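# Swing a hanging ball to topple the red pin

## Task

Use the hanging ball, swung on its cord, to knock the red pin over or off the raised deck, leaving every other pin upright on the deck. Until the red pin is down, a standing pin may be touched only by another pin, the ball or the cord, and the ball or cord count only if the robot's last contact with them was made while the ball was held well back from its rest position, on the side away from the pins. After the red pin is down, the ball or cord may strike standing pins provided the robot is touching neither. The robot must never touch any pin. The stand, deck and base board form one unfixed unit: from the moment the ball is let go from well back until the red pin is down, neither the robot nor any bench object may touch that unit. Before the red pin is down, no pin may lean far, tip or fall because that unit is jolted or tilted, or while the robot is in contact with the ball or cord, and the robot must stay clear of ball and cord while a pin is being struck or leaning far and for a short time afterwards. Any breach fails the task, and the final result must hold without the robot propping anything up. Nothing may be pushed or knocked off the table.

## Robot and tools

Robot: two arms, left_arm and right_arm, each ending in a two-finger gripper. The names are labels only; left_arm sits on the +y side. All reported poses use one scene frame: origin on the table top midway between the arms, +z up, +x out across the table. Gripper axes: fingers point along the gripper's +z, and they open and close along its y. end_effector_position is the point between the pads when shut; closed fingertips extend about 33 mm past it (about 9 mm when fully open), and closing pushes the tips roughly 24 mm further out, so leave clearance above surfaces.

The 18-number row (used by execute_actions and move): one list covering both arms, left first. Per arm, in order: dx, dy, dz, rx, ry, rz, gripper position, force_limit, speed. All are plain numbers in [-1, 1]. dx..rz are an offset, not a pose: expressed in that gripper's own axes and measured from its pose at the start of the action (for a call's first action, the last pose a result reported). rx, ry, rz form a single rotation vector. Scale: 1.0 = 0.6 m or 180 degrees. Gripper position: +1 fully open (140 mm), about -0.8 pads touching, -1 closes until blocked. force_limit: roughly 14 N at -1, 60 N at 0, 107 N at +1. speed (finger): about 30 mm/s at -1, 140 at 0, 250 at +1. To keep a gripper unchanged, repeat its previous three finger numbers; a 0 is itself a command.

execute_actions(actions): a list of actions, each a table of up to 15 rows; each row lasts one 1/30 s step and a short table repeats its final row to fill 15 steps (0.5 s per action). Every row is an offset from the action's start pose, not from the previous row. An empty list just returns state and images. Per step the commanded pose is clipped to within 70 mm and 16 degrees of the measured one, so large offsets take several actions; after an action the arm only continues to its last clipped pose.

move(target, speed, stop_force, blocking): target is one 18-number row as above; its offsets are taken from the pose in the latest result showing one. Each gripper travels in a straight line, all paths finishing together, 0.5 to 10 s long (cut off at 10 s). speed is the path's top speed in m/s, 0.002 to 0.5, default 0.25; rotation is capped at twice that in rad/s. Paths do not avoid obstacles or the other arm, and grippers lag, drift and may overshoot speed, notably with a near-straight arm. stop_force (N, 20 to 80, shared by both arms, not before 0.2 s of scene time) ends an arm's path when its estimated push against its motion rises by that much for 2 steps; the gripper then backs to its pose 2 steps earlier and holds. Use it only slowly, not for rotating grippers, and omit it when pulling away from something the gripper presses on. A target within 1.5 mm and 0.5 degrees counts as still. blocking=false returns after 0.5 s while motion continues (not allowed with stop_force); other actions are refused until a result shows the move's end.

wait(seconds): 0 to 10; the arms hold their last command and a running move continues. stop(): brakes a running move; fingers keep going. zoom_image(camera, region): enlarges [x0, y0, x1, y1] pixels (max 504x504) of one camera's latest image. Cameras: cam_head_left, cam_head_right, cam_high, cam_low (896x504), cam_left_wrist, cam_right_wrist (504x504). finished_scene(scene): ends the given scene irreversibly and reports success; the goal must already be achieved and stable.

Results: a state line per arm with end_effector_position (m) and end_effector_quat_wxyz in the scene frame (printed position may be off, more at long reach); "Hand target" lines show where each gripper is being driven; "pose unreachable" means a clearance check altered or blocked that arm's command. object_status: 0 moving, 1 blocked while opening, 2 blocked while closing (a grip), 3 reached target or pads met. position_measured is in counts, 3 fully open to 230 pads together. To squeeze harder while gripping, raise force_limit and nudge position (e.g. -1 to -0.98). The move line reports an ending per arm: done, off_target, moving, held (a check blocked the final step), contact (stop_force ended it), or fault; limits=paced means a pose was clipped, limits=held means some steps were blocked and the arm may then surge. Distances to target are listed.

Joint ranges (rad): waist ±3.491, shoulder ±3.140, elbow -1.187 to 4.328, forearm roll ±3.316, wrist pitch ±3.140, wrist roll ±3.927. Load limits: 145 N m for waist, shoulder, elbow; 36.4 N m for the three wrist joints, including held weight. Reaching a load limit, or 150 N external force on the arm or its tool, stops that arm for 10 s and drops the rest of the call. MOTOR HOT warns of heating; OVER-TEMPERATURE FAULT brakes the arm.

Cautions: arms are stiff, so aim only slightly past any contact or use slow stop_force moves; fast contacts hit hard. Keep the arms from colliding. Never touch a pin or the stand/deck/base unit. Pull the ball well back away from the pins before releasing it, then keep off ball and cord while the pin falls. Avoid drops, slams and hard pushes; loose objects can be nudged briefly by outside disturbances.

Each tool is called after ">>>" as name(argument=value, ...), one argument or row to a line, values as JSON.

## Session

>>> execute_actions(
  actions=[],
)

Scene clock: 0.00 s.
left_arm: end_effector_position=(+0.1818, +0.7964, +0.2821) position_measured=3 object_status=3 end_effector_quat_wxyz=(+0.468, +0.842, -0.056, -0.262) | right_arm: end_effector_position=(+0.5205, -0.4122, +0.3163) position_measured=3 object_status=3 end_effector_quat_wxyz=(-0.088, +0.920, +0.168, +0.344)
Joint positions: left_arm=[ 1.084  0.808  0.912 -0.664 -2.707 -0.299] | right_arm=[-0.212 -0.144 -0.033 -0.444 -1.096  2.198]
Joint velocities: left_arm=[ 0.    -0.    -0.001  0.001 -0.     0.001] | right_arm=[-0.     0.001 -0.002  0.     0.    -0.002]
Hand target (left_arm): +0.182, +0.796, +0.282; +0.468, +0.842, -0.056, -0.262
Hand target (right_arm): +0.521, -0.412, +0.316; -0.088, +0.920, +0.168, +0.344

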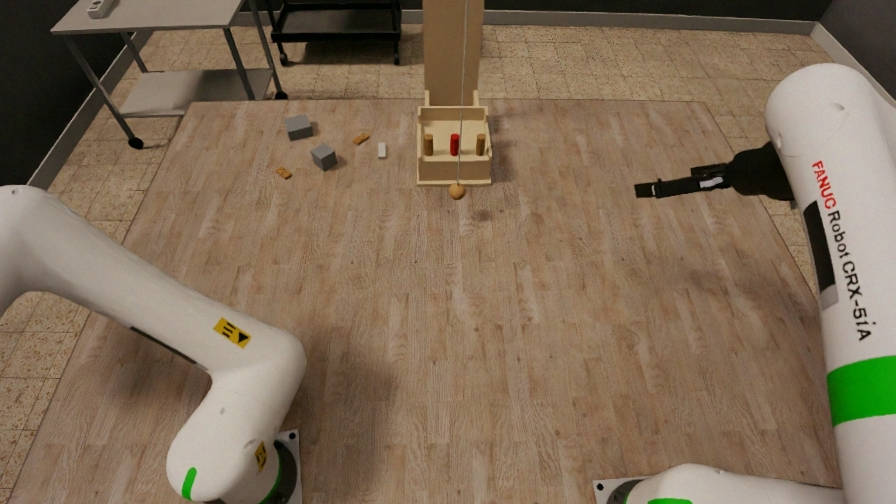

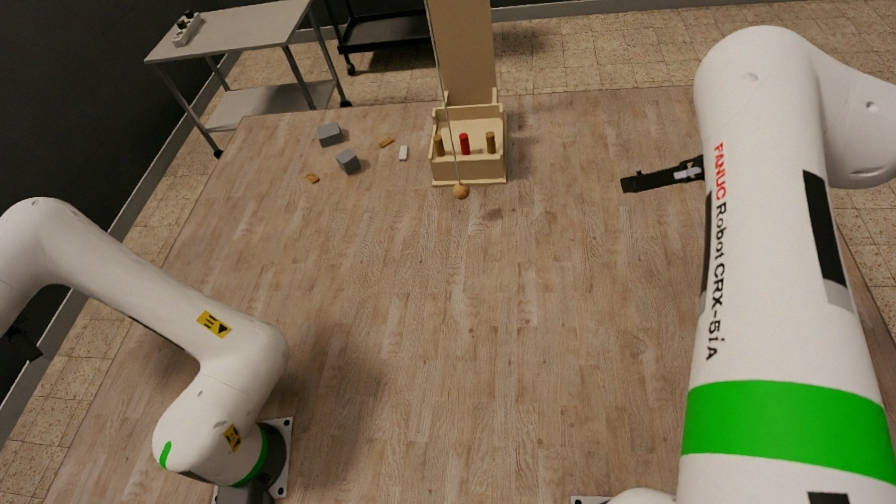

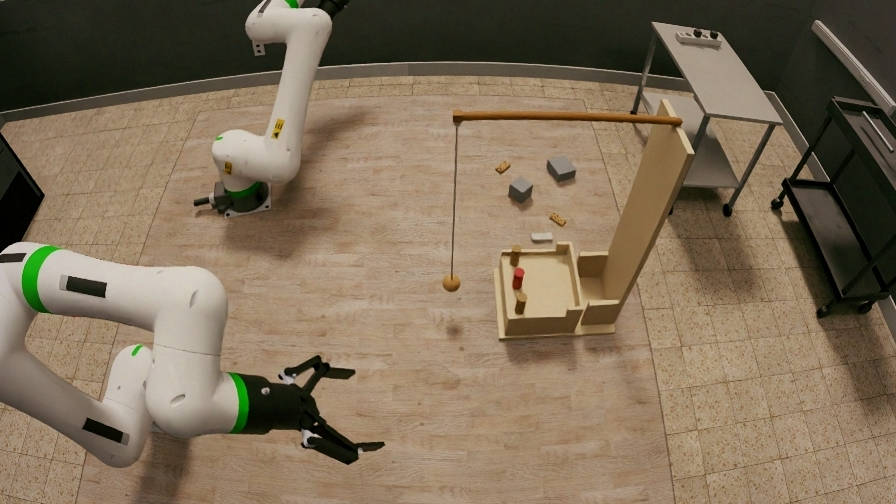

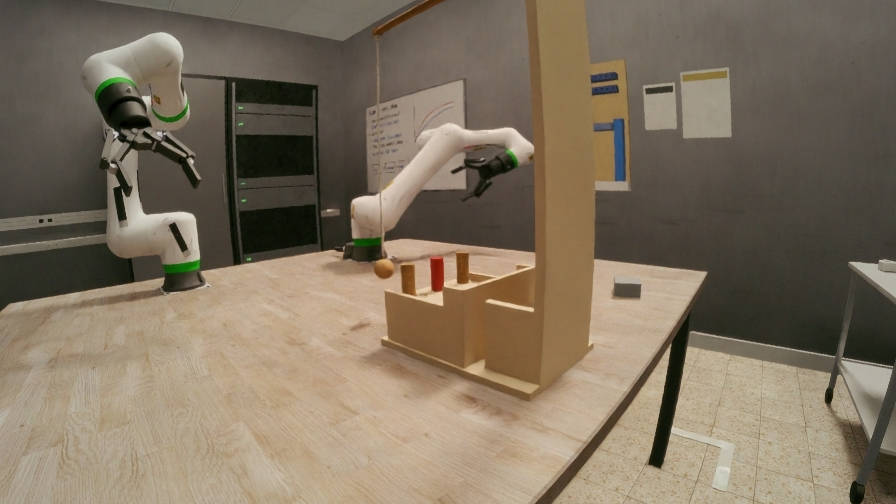

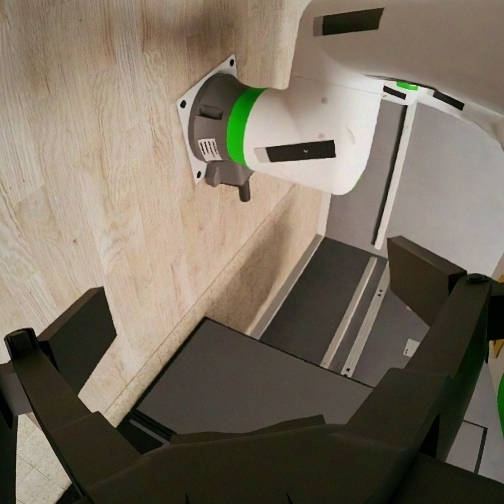

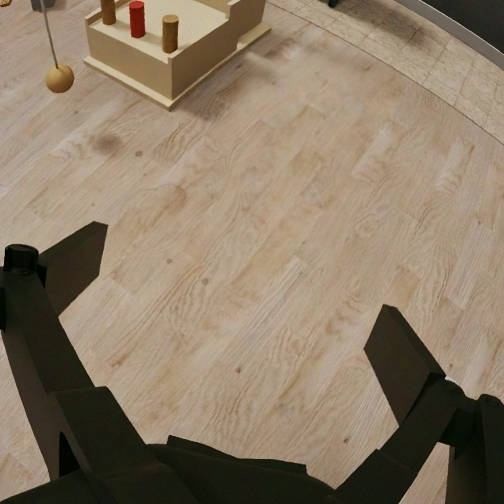

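>>> move(
  target=[0,0,0,0,0,0,1,0,0,0.073,-0.533,0.546,-0.0757,-0.0607,0.0805,1,0,0],
  speed=0.3,
)

Scene clock: 6.70 s.
left_arm: end_effector_position=(+0.1818, +0.7964, +0.2821) position_measured=3 object_status=3 end_effector_quat_wxyz=(+0.468, +0.842, -0.056, -0.262) | right_arm: end_effector_position=(+0.6309, -0.0123, +0.1156) position_measured=3 object_status=3 end_effector_quat_wxyz=(-0.005, +0.965, +0.017, +0.260)
Joint positions: left_arm=[ 1.084  0.808  0.912 -0.664 -2.707 -0.299] | right_arm=[ 0.725  0.401 -0.069  0.503 -0.755  0.539]
Joint velocities: left_arm=[-0.    -0.     0.001  0.001  0.001  0.001] | right_arm=[-0.     0.     0.001 -0.004 -0.    -0.002]
Hand target (left_arm): +0.182, +0.796, +0.282; +0.468, +0.842, -0.056, -0.262
Hand target (right_arm): +0.631, -0.012, +0.115; -0.005, +0.966, +0.017, +0.260
Off the commanded pose (left_arm): 0.000 m, 0 deg.
Off the commanded pose (right_arm): 0.001 m, 0 deg.
move: done

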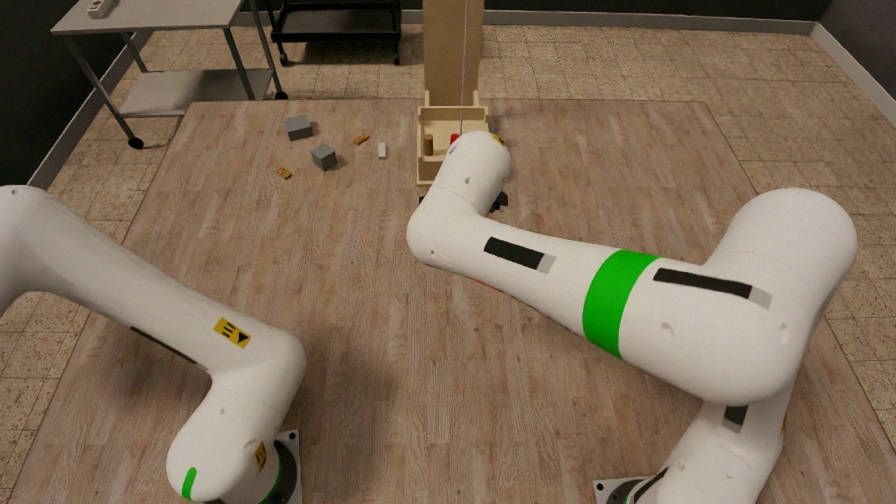

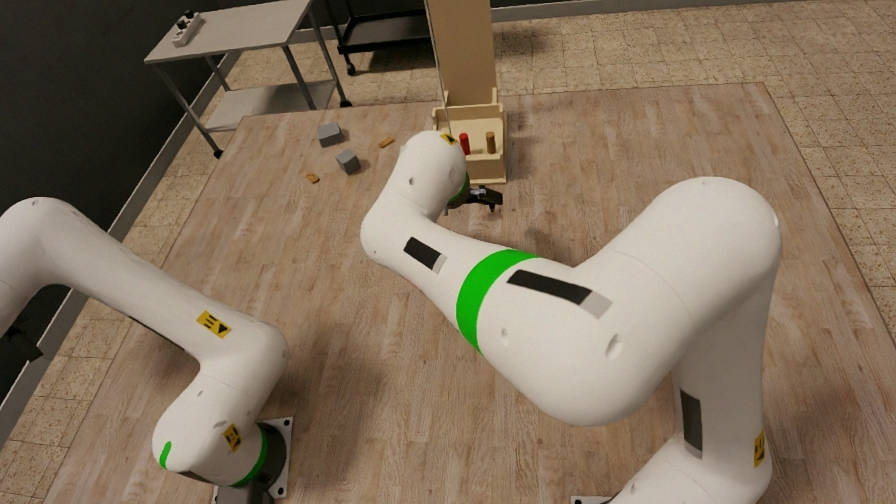

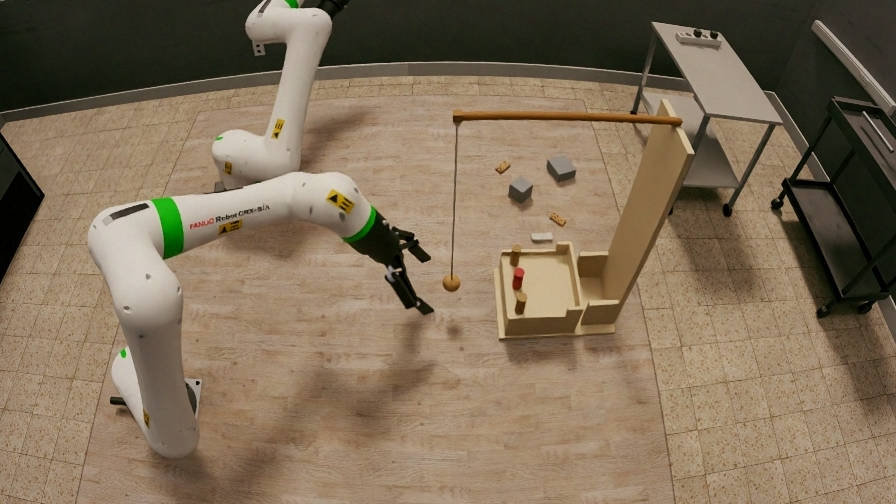

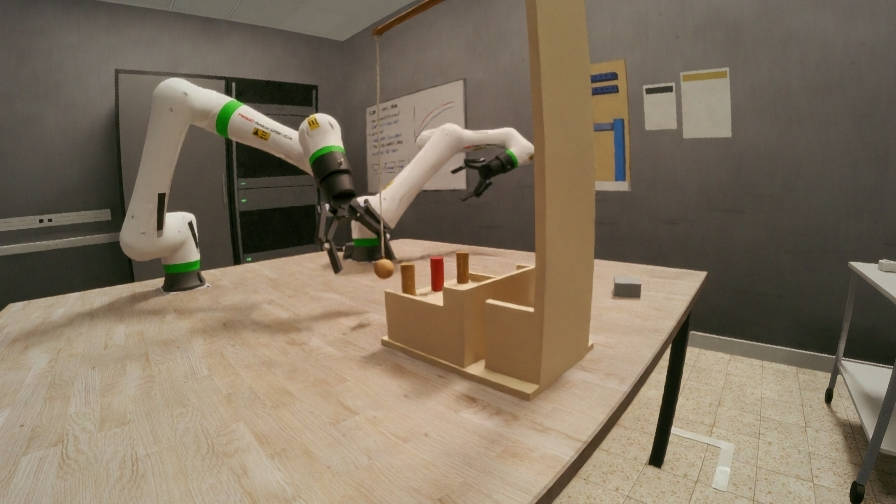

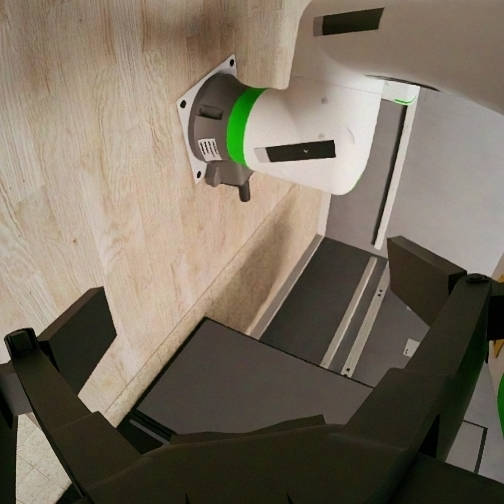

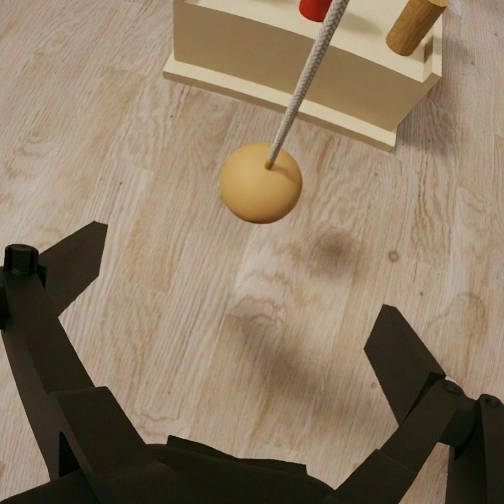

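>>> move(
  target=[0,0,0,0,0,0,1,0,0,0.075,-0.005,0.045,0,0,0,1,0,0],
  speed=0.12,
)

Scene clock: 10.47 s.
left_arm: end_effector_position=(+0.1818, +0.7964, +0.2821) position_measured=3 object_status=3 end_effector_quat_wxyz=(+0.468, +0.842, -0.056, -0.262) | right_arm: end_effector_position=(+0.6832, -0.0075, +0.1147) position_measured=3 object_status=3 end_effector_quat_wxyz=(-0.005, +0.965, +0.017, +0.260)
Joint positions: left_arm=[ 1.084  0.808  0.912 -0.664 -2.707 -0.299] | right_arm=[ 0.677  0.516  0.106  0.456 -0.789  0.634]
Joint velocities: left_arm=[ 0.  0.  0. -0.  0.  0.] | right_arm=[-0.    -0.001  0.002 -0.002 -0.    -0.001]
Hand target (left_arm): +0.182, +0.796, +0.282; +0.468, +0.842, -0.056, -0.262
Hand target (right_arm): +0.683, -0.008, +0.115; -0.005, +0.965, +0.017, +0.260
Off the commanded pose (left_arm): 0.000 m, 0 deg.
Off the commanded pose (right_arm): 0.000 m, 0 deg.
move: done

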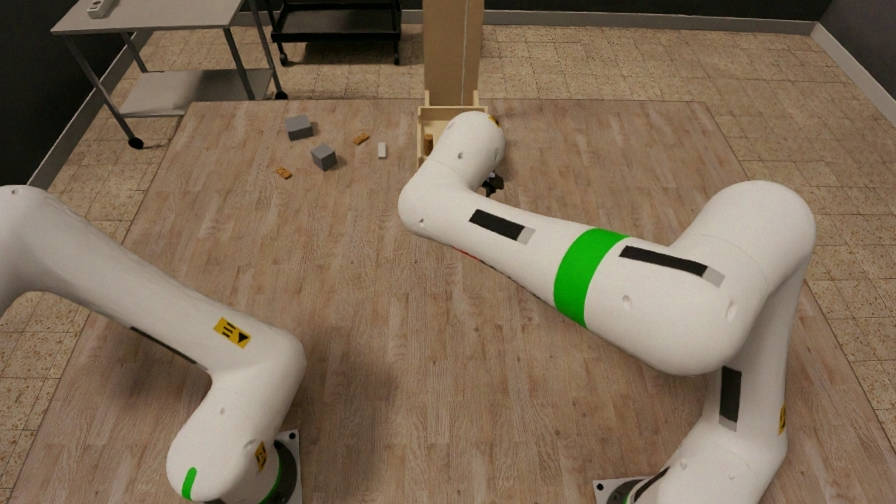

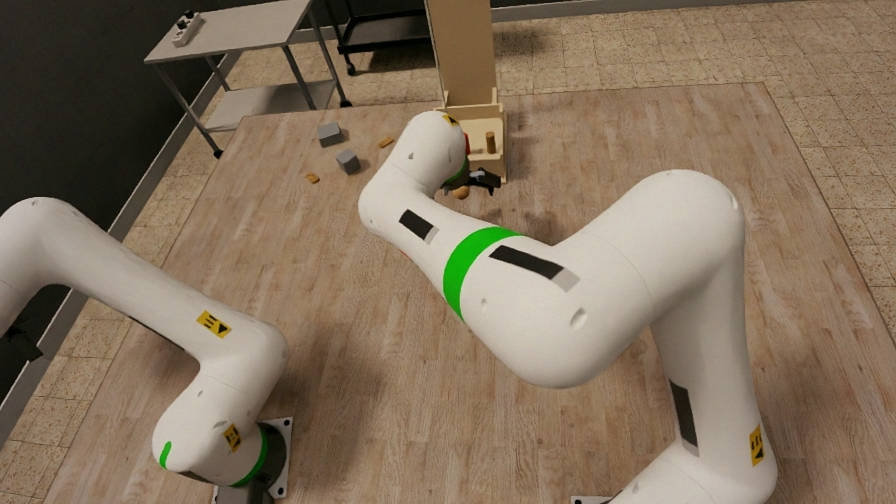

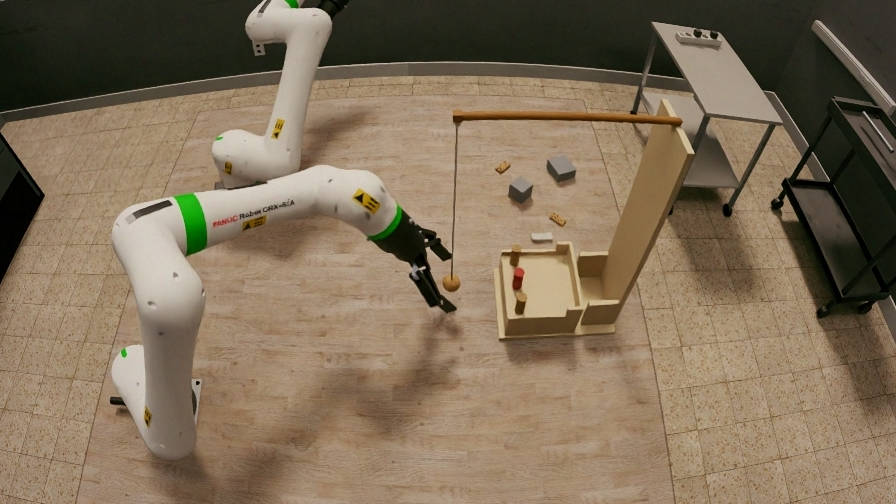

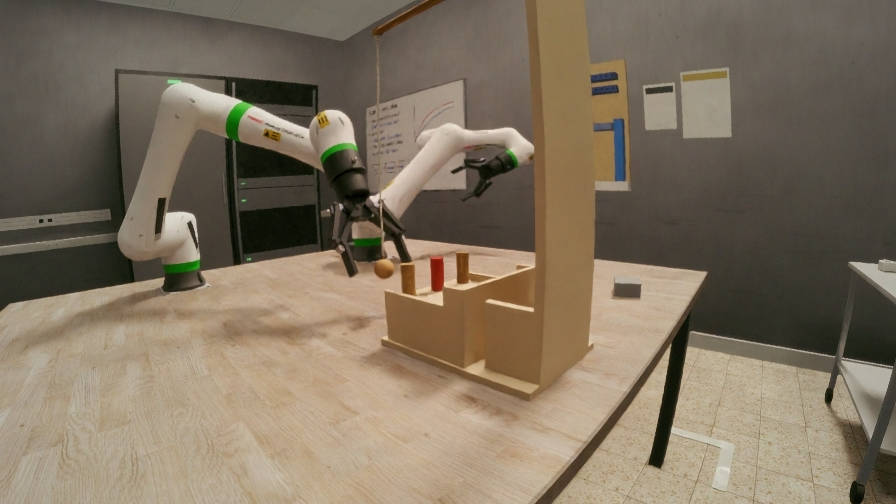

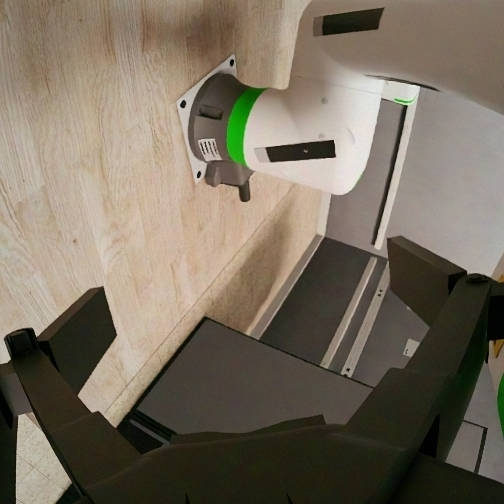

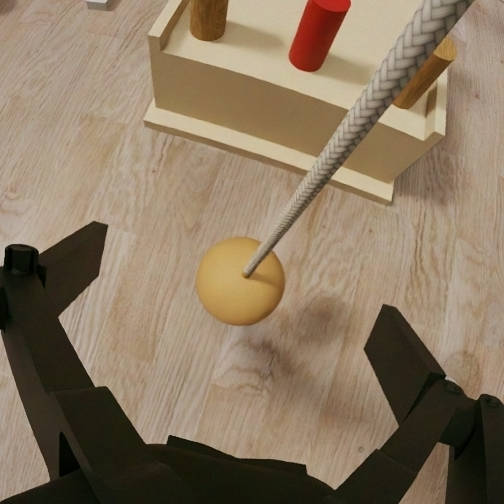

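>>> move(
  target=[0,0,0,0,0,0,1,0,0,0,0,0,0,0,0,-1,-0.8,0],
)

>>> move(
  target=[0,0,0,0,0,0,1,0,0,-0.253,-0.016,-0.228,0,0,0,-1,-0.8,0],
  speed=0.15,
)

>>> move(
  target=[0,0,0,0,0,0,1,0,0,-0.05,0,-0.15,0,0,0,1,0,1],
  speed=0.1,
)

>>> wait(
  seconds=2,
)

Scene clock: 15.33 s.
left_arm: end_effector_position=(+0.1818, +0.7964, +0.2821) position_measured=3 object_status=3 end_effector_quat_wxyz=(+0.468, +0.842, -0.056, -0.262) | right_arm: end_effector_position=(+0.6832, -0.0075, +0.1147) position_measured=168 object_status=2 end_effector_quat_wxyz=(-0.005, +0.965, +0.017, +0.260)
Joint positions: left_arm=[ 1.084  0.808  0.912 -0.664 -2.707 -0.299] | right_arm=[ 0.677  0.516  0.106  0.456 -0.789  0.634]
Joint velocities: left_arm=[ 0.    -0.     0.    -0.002 -0.001 -0.   ] | right_arm=[-0.    -0.002  0.    -0.001 -0.    -0.001]
Hand target (left_arm): +0.182, +0.796, +0.282; +0.468, +0.842, -0.056, -0.262
Hand target (right_arm): +0.683, -0.008, +0.115; -0.005, +0.965, +0.017, +0.260
Off the commanded pose (left_arm): 0.000 m, 0 deg.
Off the commanded pose (right_arm): 0.000 m, 0 deg.
move: done

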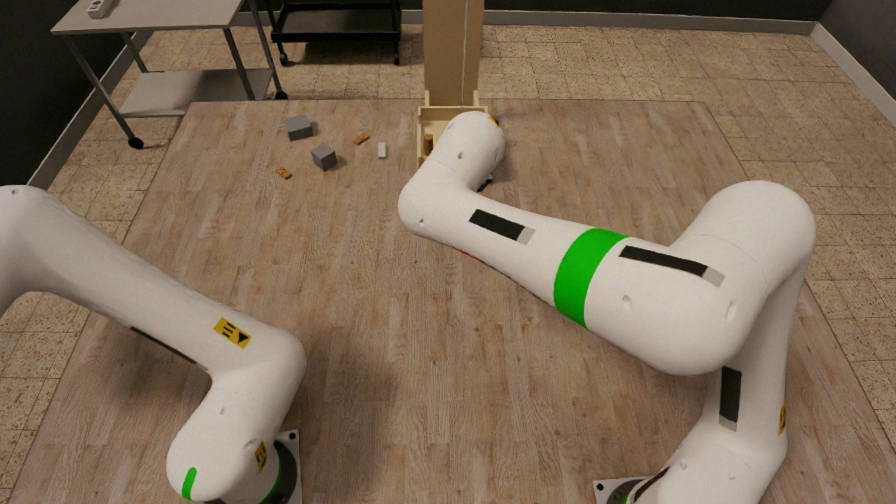

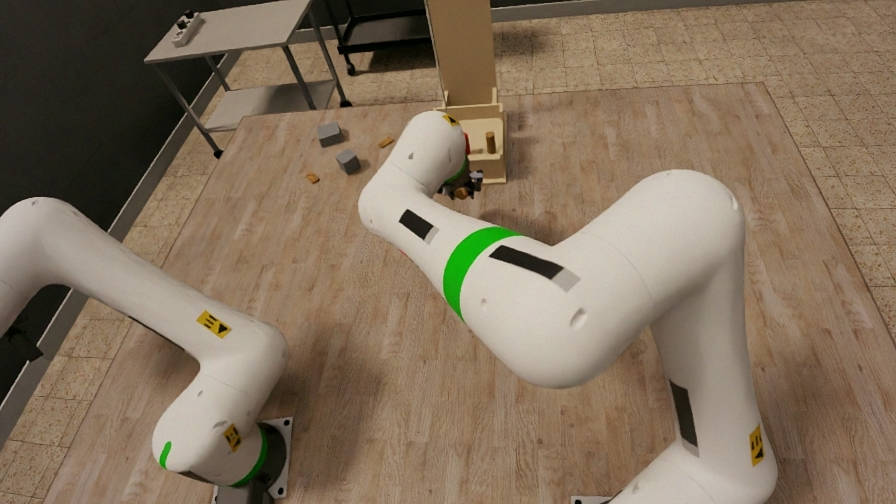

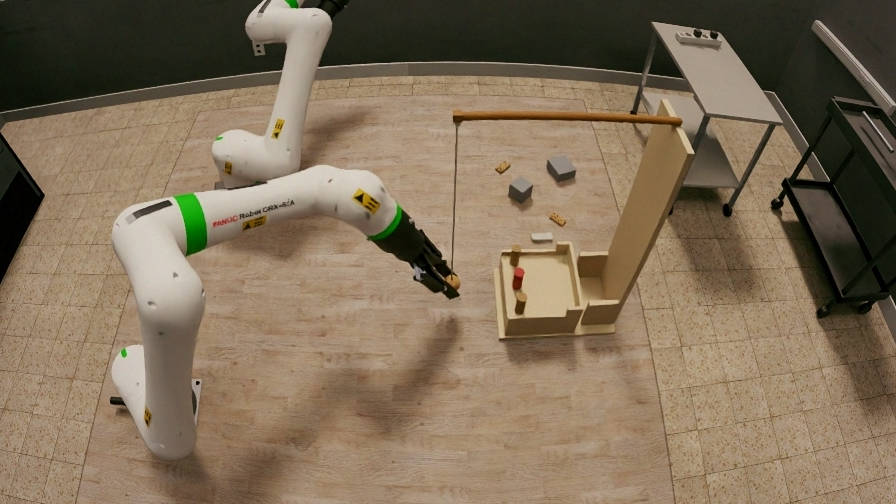

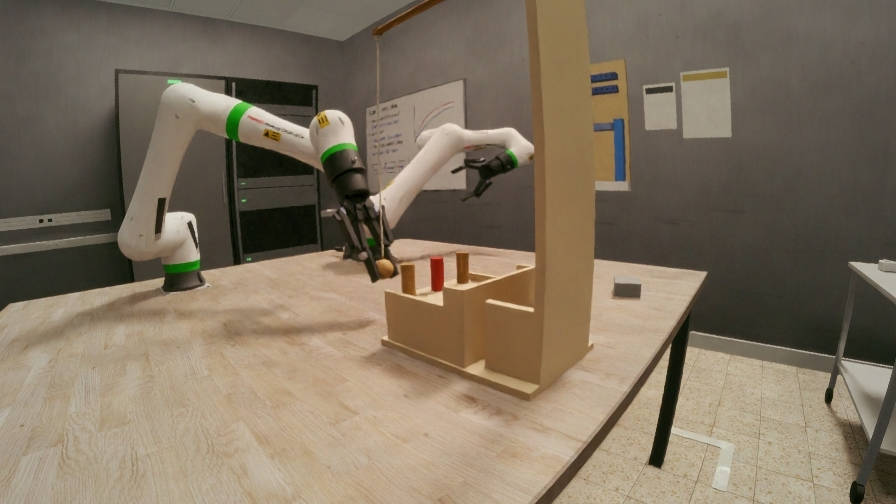

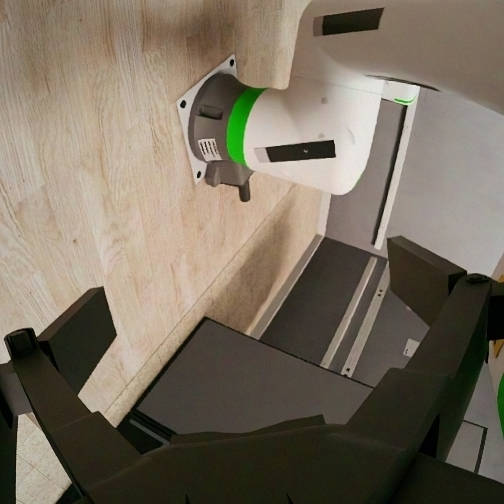

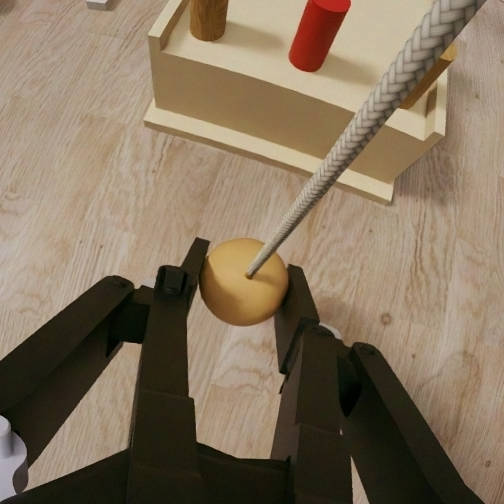

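Scene clock: 17.07 s.
left_arm: end_effector_position=(+0.1818, +0.7964, +0.2821) position_measured=3 object_status=3 end_effector_quat_wxyz=(+0.468, +0.842, -0.056, -0.262) | right_arm: end_effector_position=(+0.4831, -0.0048, +0.1575) position_measured=168 object_status=2 end_effector_quat_wxyz=(-0.005, +0.965, +0.017, +0.260)
Joint positions: left_arm=[ 1.084  0.808  0.912 -0.664 -2.707 -0.299] | right_arm=[ 0.947  0.097 -0.359  0.561 -0.868  0.312]
Joint velocities: left_arm=[ 0.    -0.     0.001 -0.    -0.001 -0.   ] | right_arm=[ 0.     0.    -0.003 -0.     0.     0.001]
Hand target (left_arm): +0.182, +0.796, +0.282; +0.468, +0.842, -0.056, -0.262
Hand target (right_arm): +0.483, -0.005, +0.157; -0.005, +0.965, +0.017, +0.260
Off the commanded pose (left_arm): 0.000 m, 0 deg.
Off the commanded pose (right_arm): 0.001 m, 0 deg.
move: done

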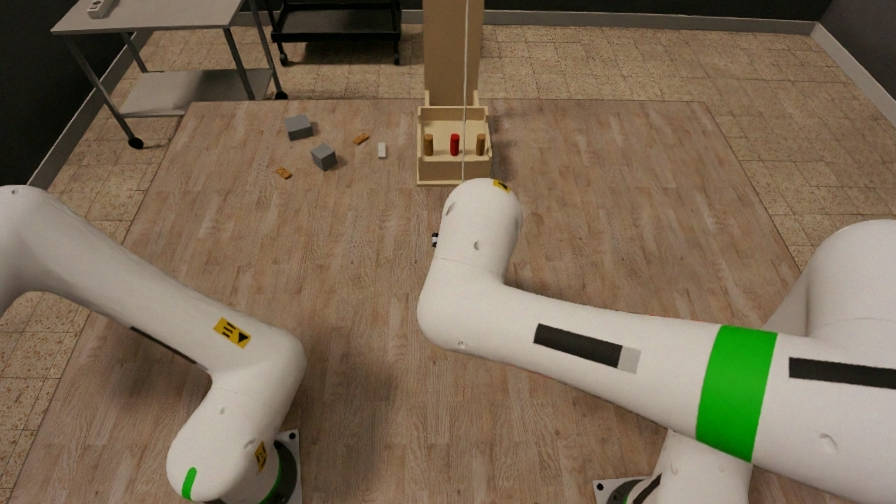

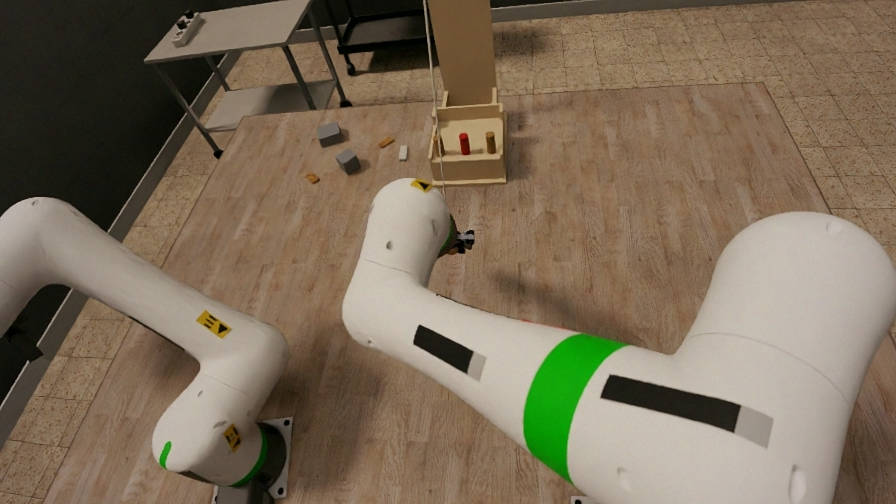

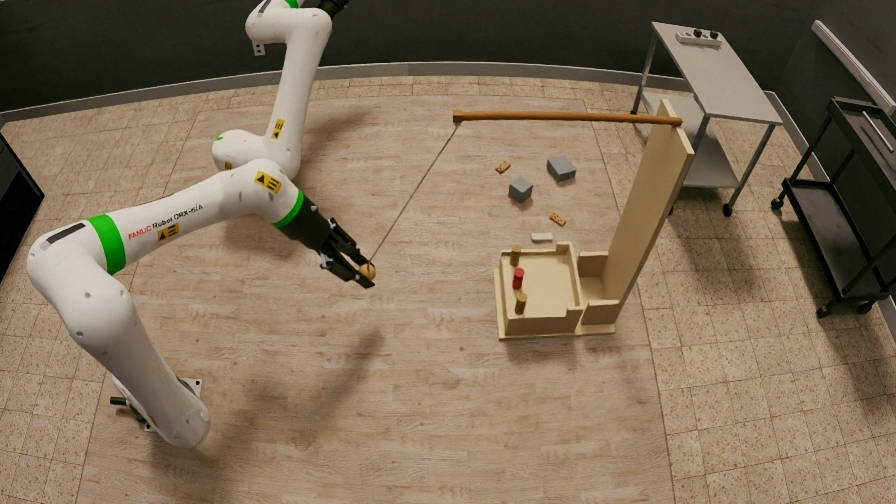

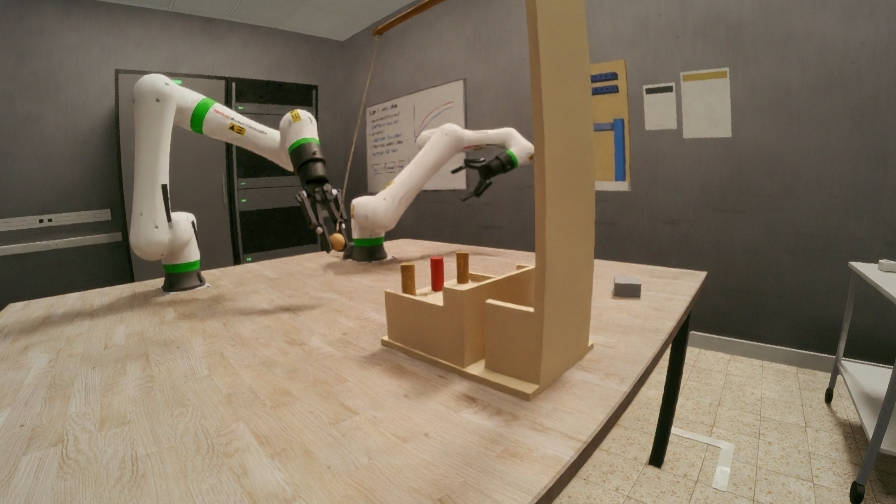

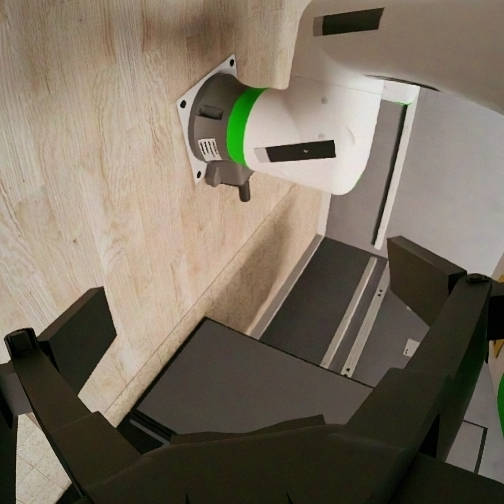

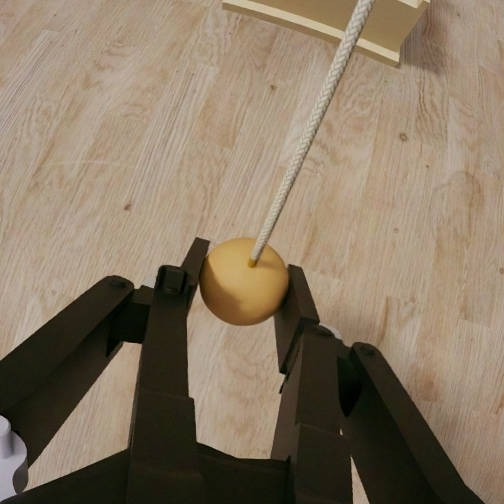

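Scene clock: 18.33 s.
left_arm: end_effector_position=(+0.1818, +0.7964, +0.2821) position_measured=3 object_status=3 end_effector_quat_wxyz=(+0.468, +0.842, -0.056, -0.262) | right_arm: end_effector_position=(+0.4119, -0.0075, +0.2205) position_measured=3 object_status=3 end_effector_quat_wxyz=(-0.005, +0.965, +0.017, +0.260)
Joint positions: left_arm=[ 1.084  0.808  0.912 -0.664 -2.707 -0.299] | right_arm=[ 1.093 -0.068 -0.371  0.532 -1.069  0.268]
Joint velocities: left_arm=[-0.     0.    -0.     0.001 -0.001 -0.001] | right_arm=[ 0.    -0.001  0.     0.001 -0.    -0.001]
Hand target (left_arm): +0.182, +0.796, +0.282; +0.468, +0.842, -0.056, -0.262
Hand target (right_arm): +0.412, -0.007, +0.221; -0.005, +0.965, +0.017, +0.260
Off the commanded pose (left_arm): 0.000 m, 0 deg.
Off the commanded pose (right_arm): 0.000 m, 0 deg.
move: done

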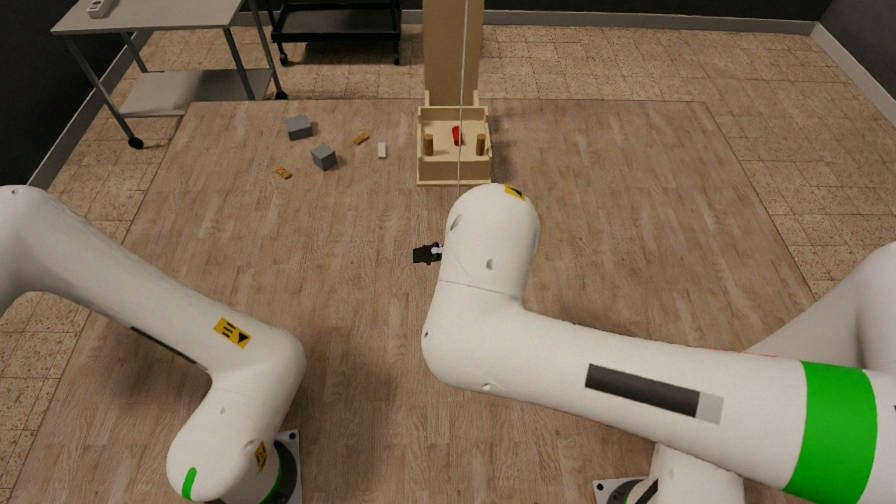

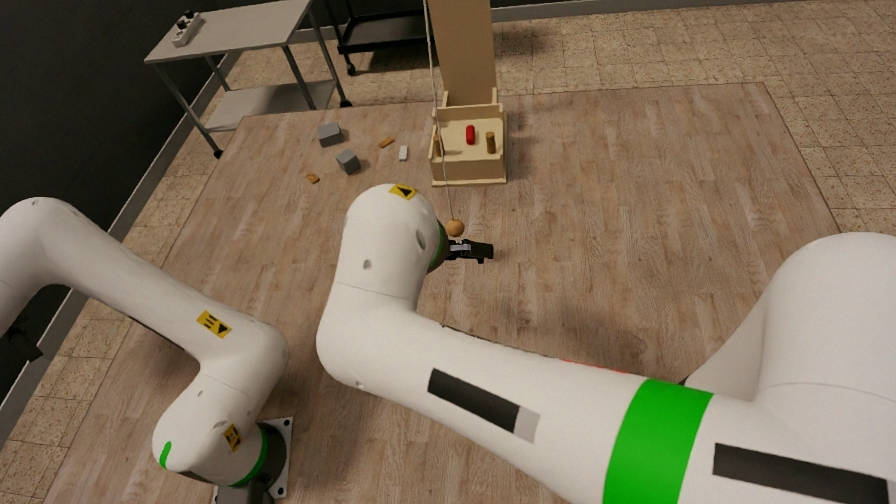

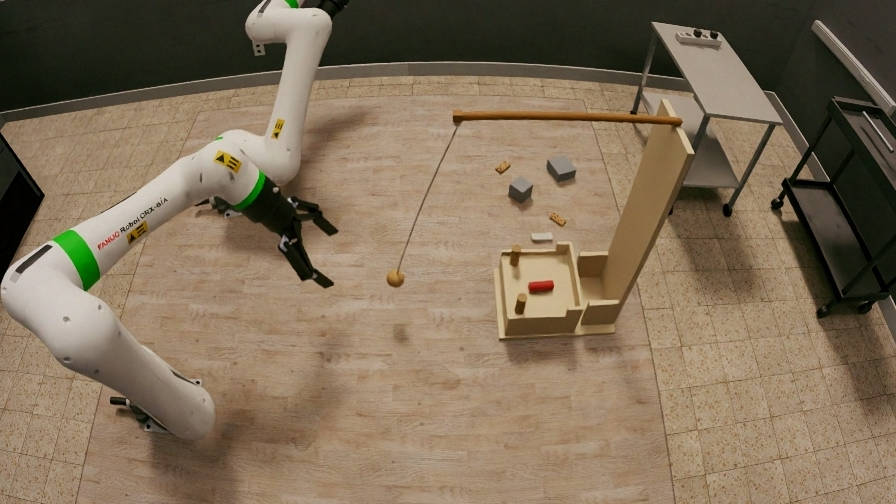

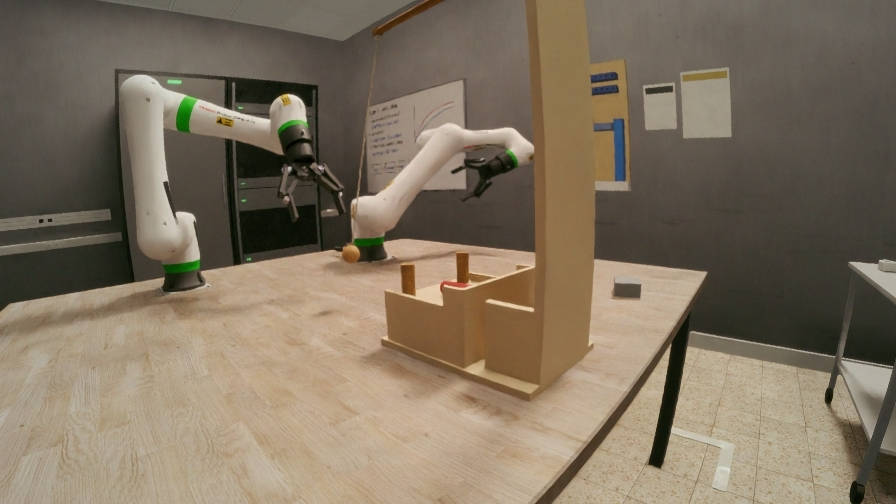

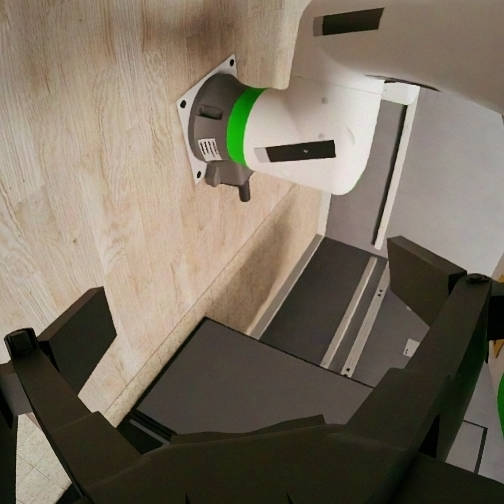

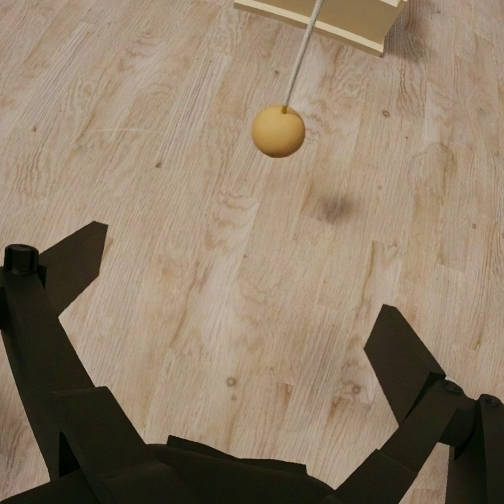

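Scene clock: 20.33 s.
left_arm: end_effector_position=(+0.1818, +0.7964, +0.2821) position_measured=3 object_status=3 end_effector_quat_wxyz=(+0.468, +0.842, -0.056, -0.262) | right_arm: end_effector_position=(+0.4119, -0.0075, +0.2205) position_measured=3 object_status=3 end_effector_quat_wxyz=(-0.005, +0.965, +0.017, +0.260)
Joint positions: left_arm=[ 1.084  0.808  0.912 -0.664 -2.707 -0.299] | right_arm=[ 1.093 -0.068 -0.371  0.532 -1.069  0.268]
Joint velocities: left_arm=[ 0.    -0.    -0.001 -0.001 -0.001 -0.001] | right_arm=[-0.     0.     0.001  0.001  0.     0.   ]
Hand target (left_arm): +0.182, +0.796, +0.282; +0.468, +0.842, -0.056, -0.262
Hand target (right_arm): +0.412, -0.007, +0.221; -0.005, +0.965, +0.017, +0.260
Off the commanded pose (left_arm): 0.000 m, 0 deg.
Off the commanded pose (right_arm): 0.000 m, 0 deg.
wait: 2.00 s; at rest by 0.17 s

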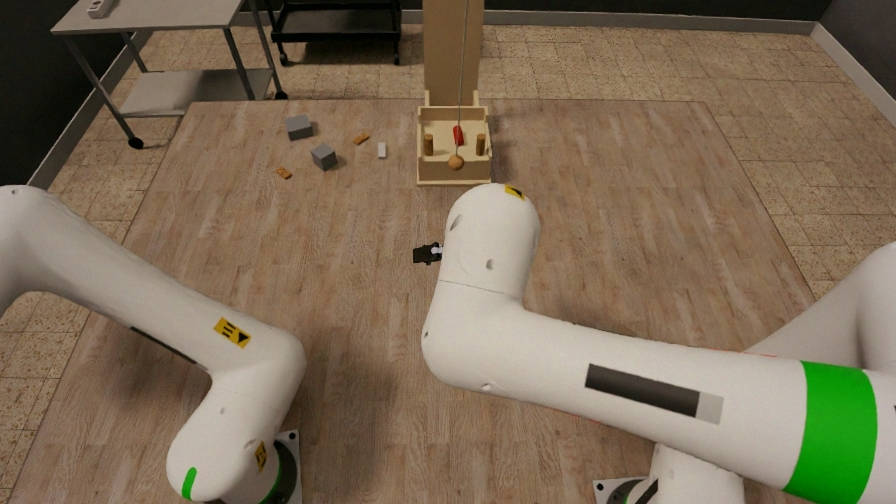

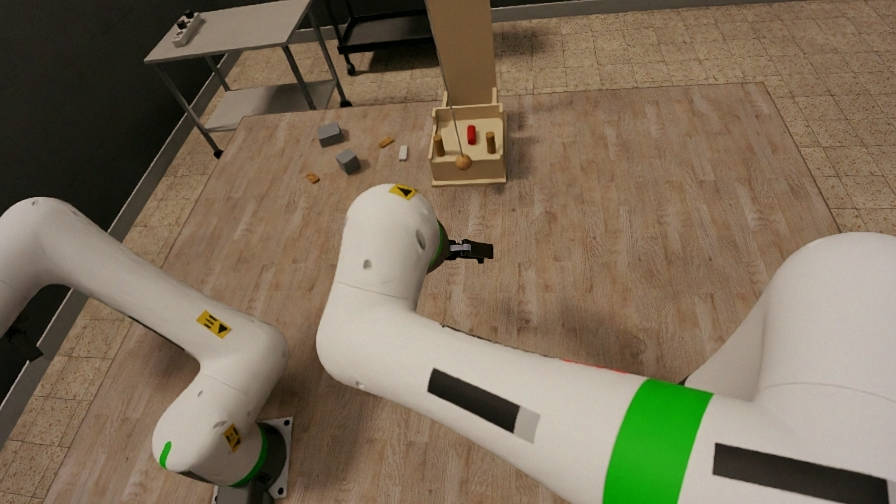

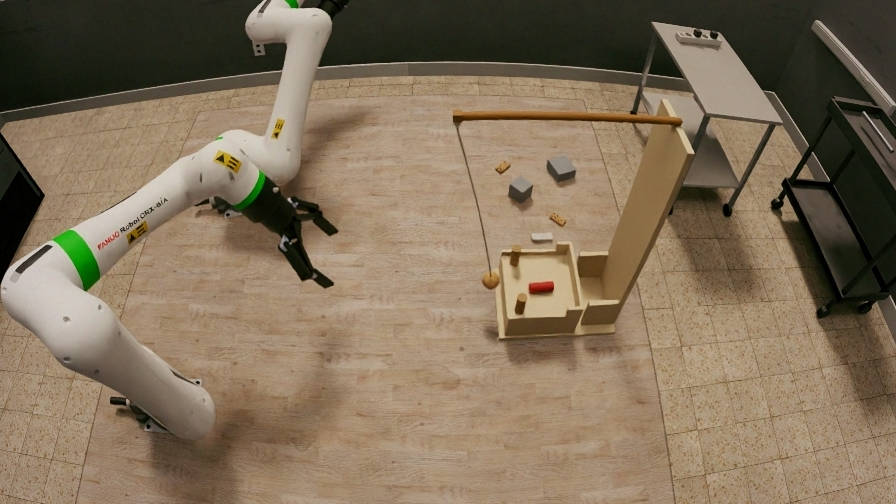

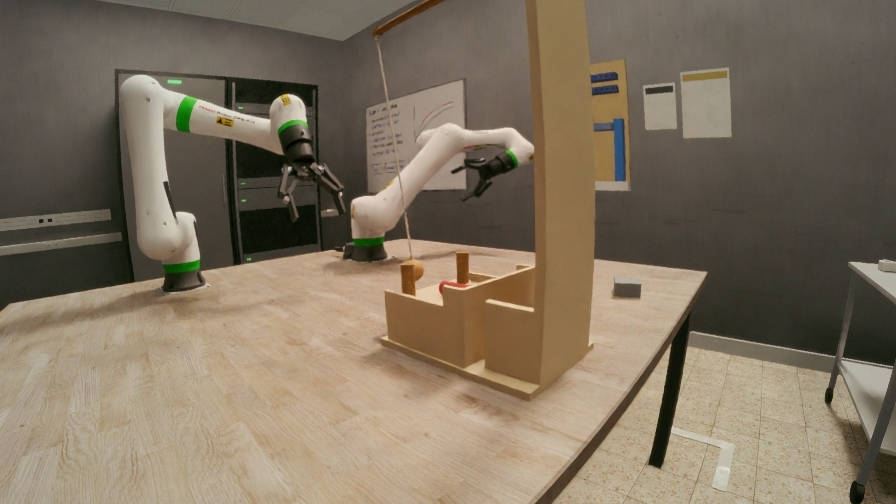

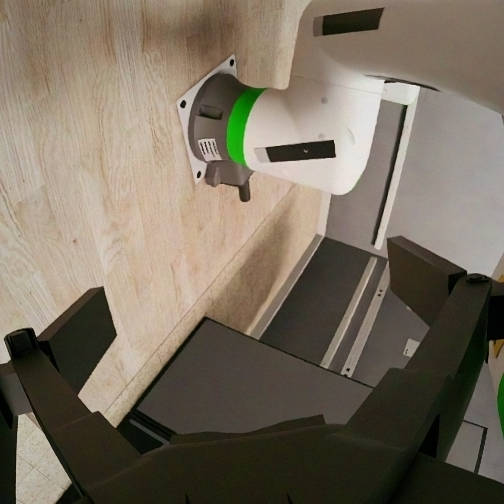

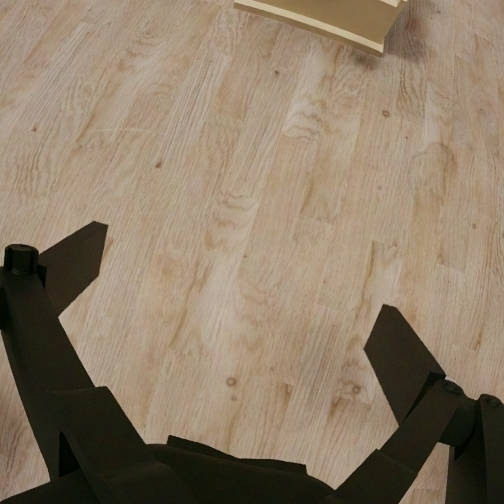

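>>> finished_scene(
  scene=2,
)

The scene is finished: the task was done.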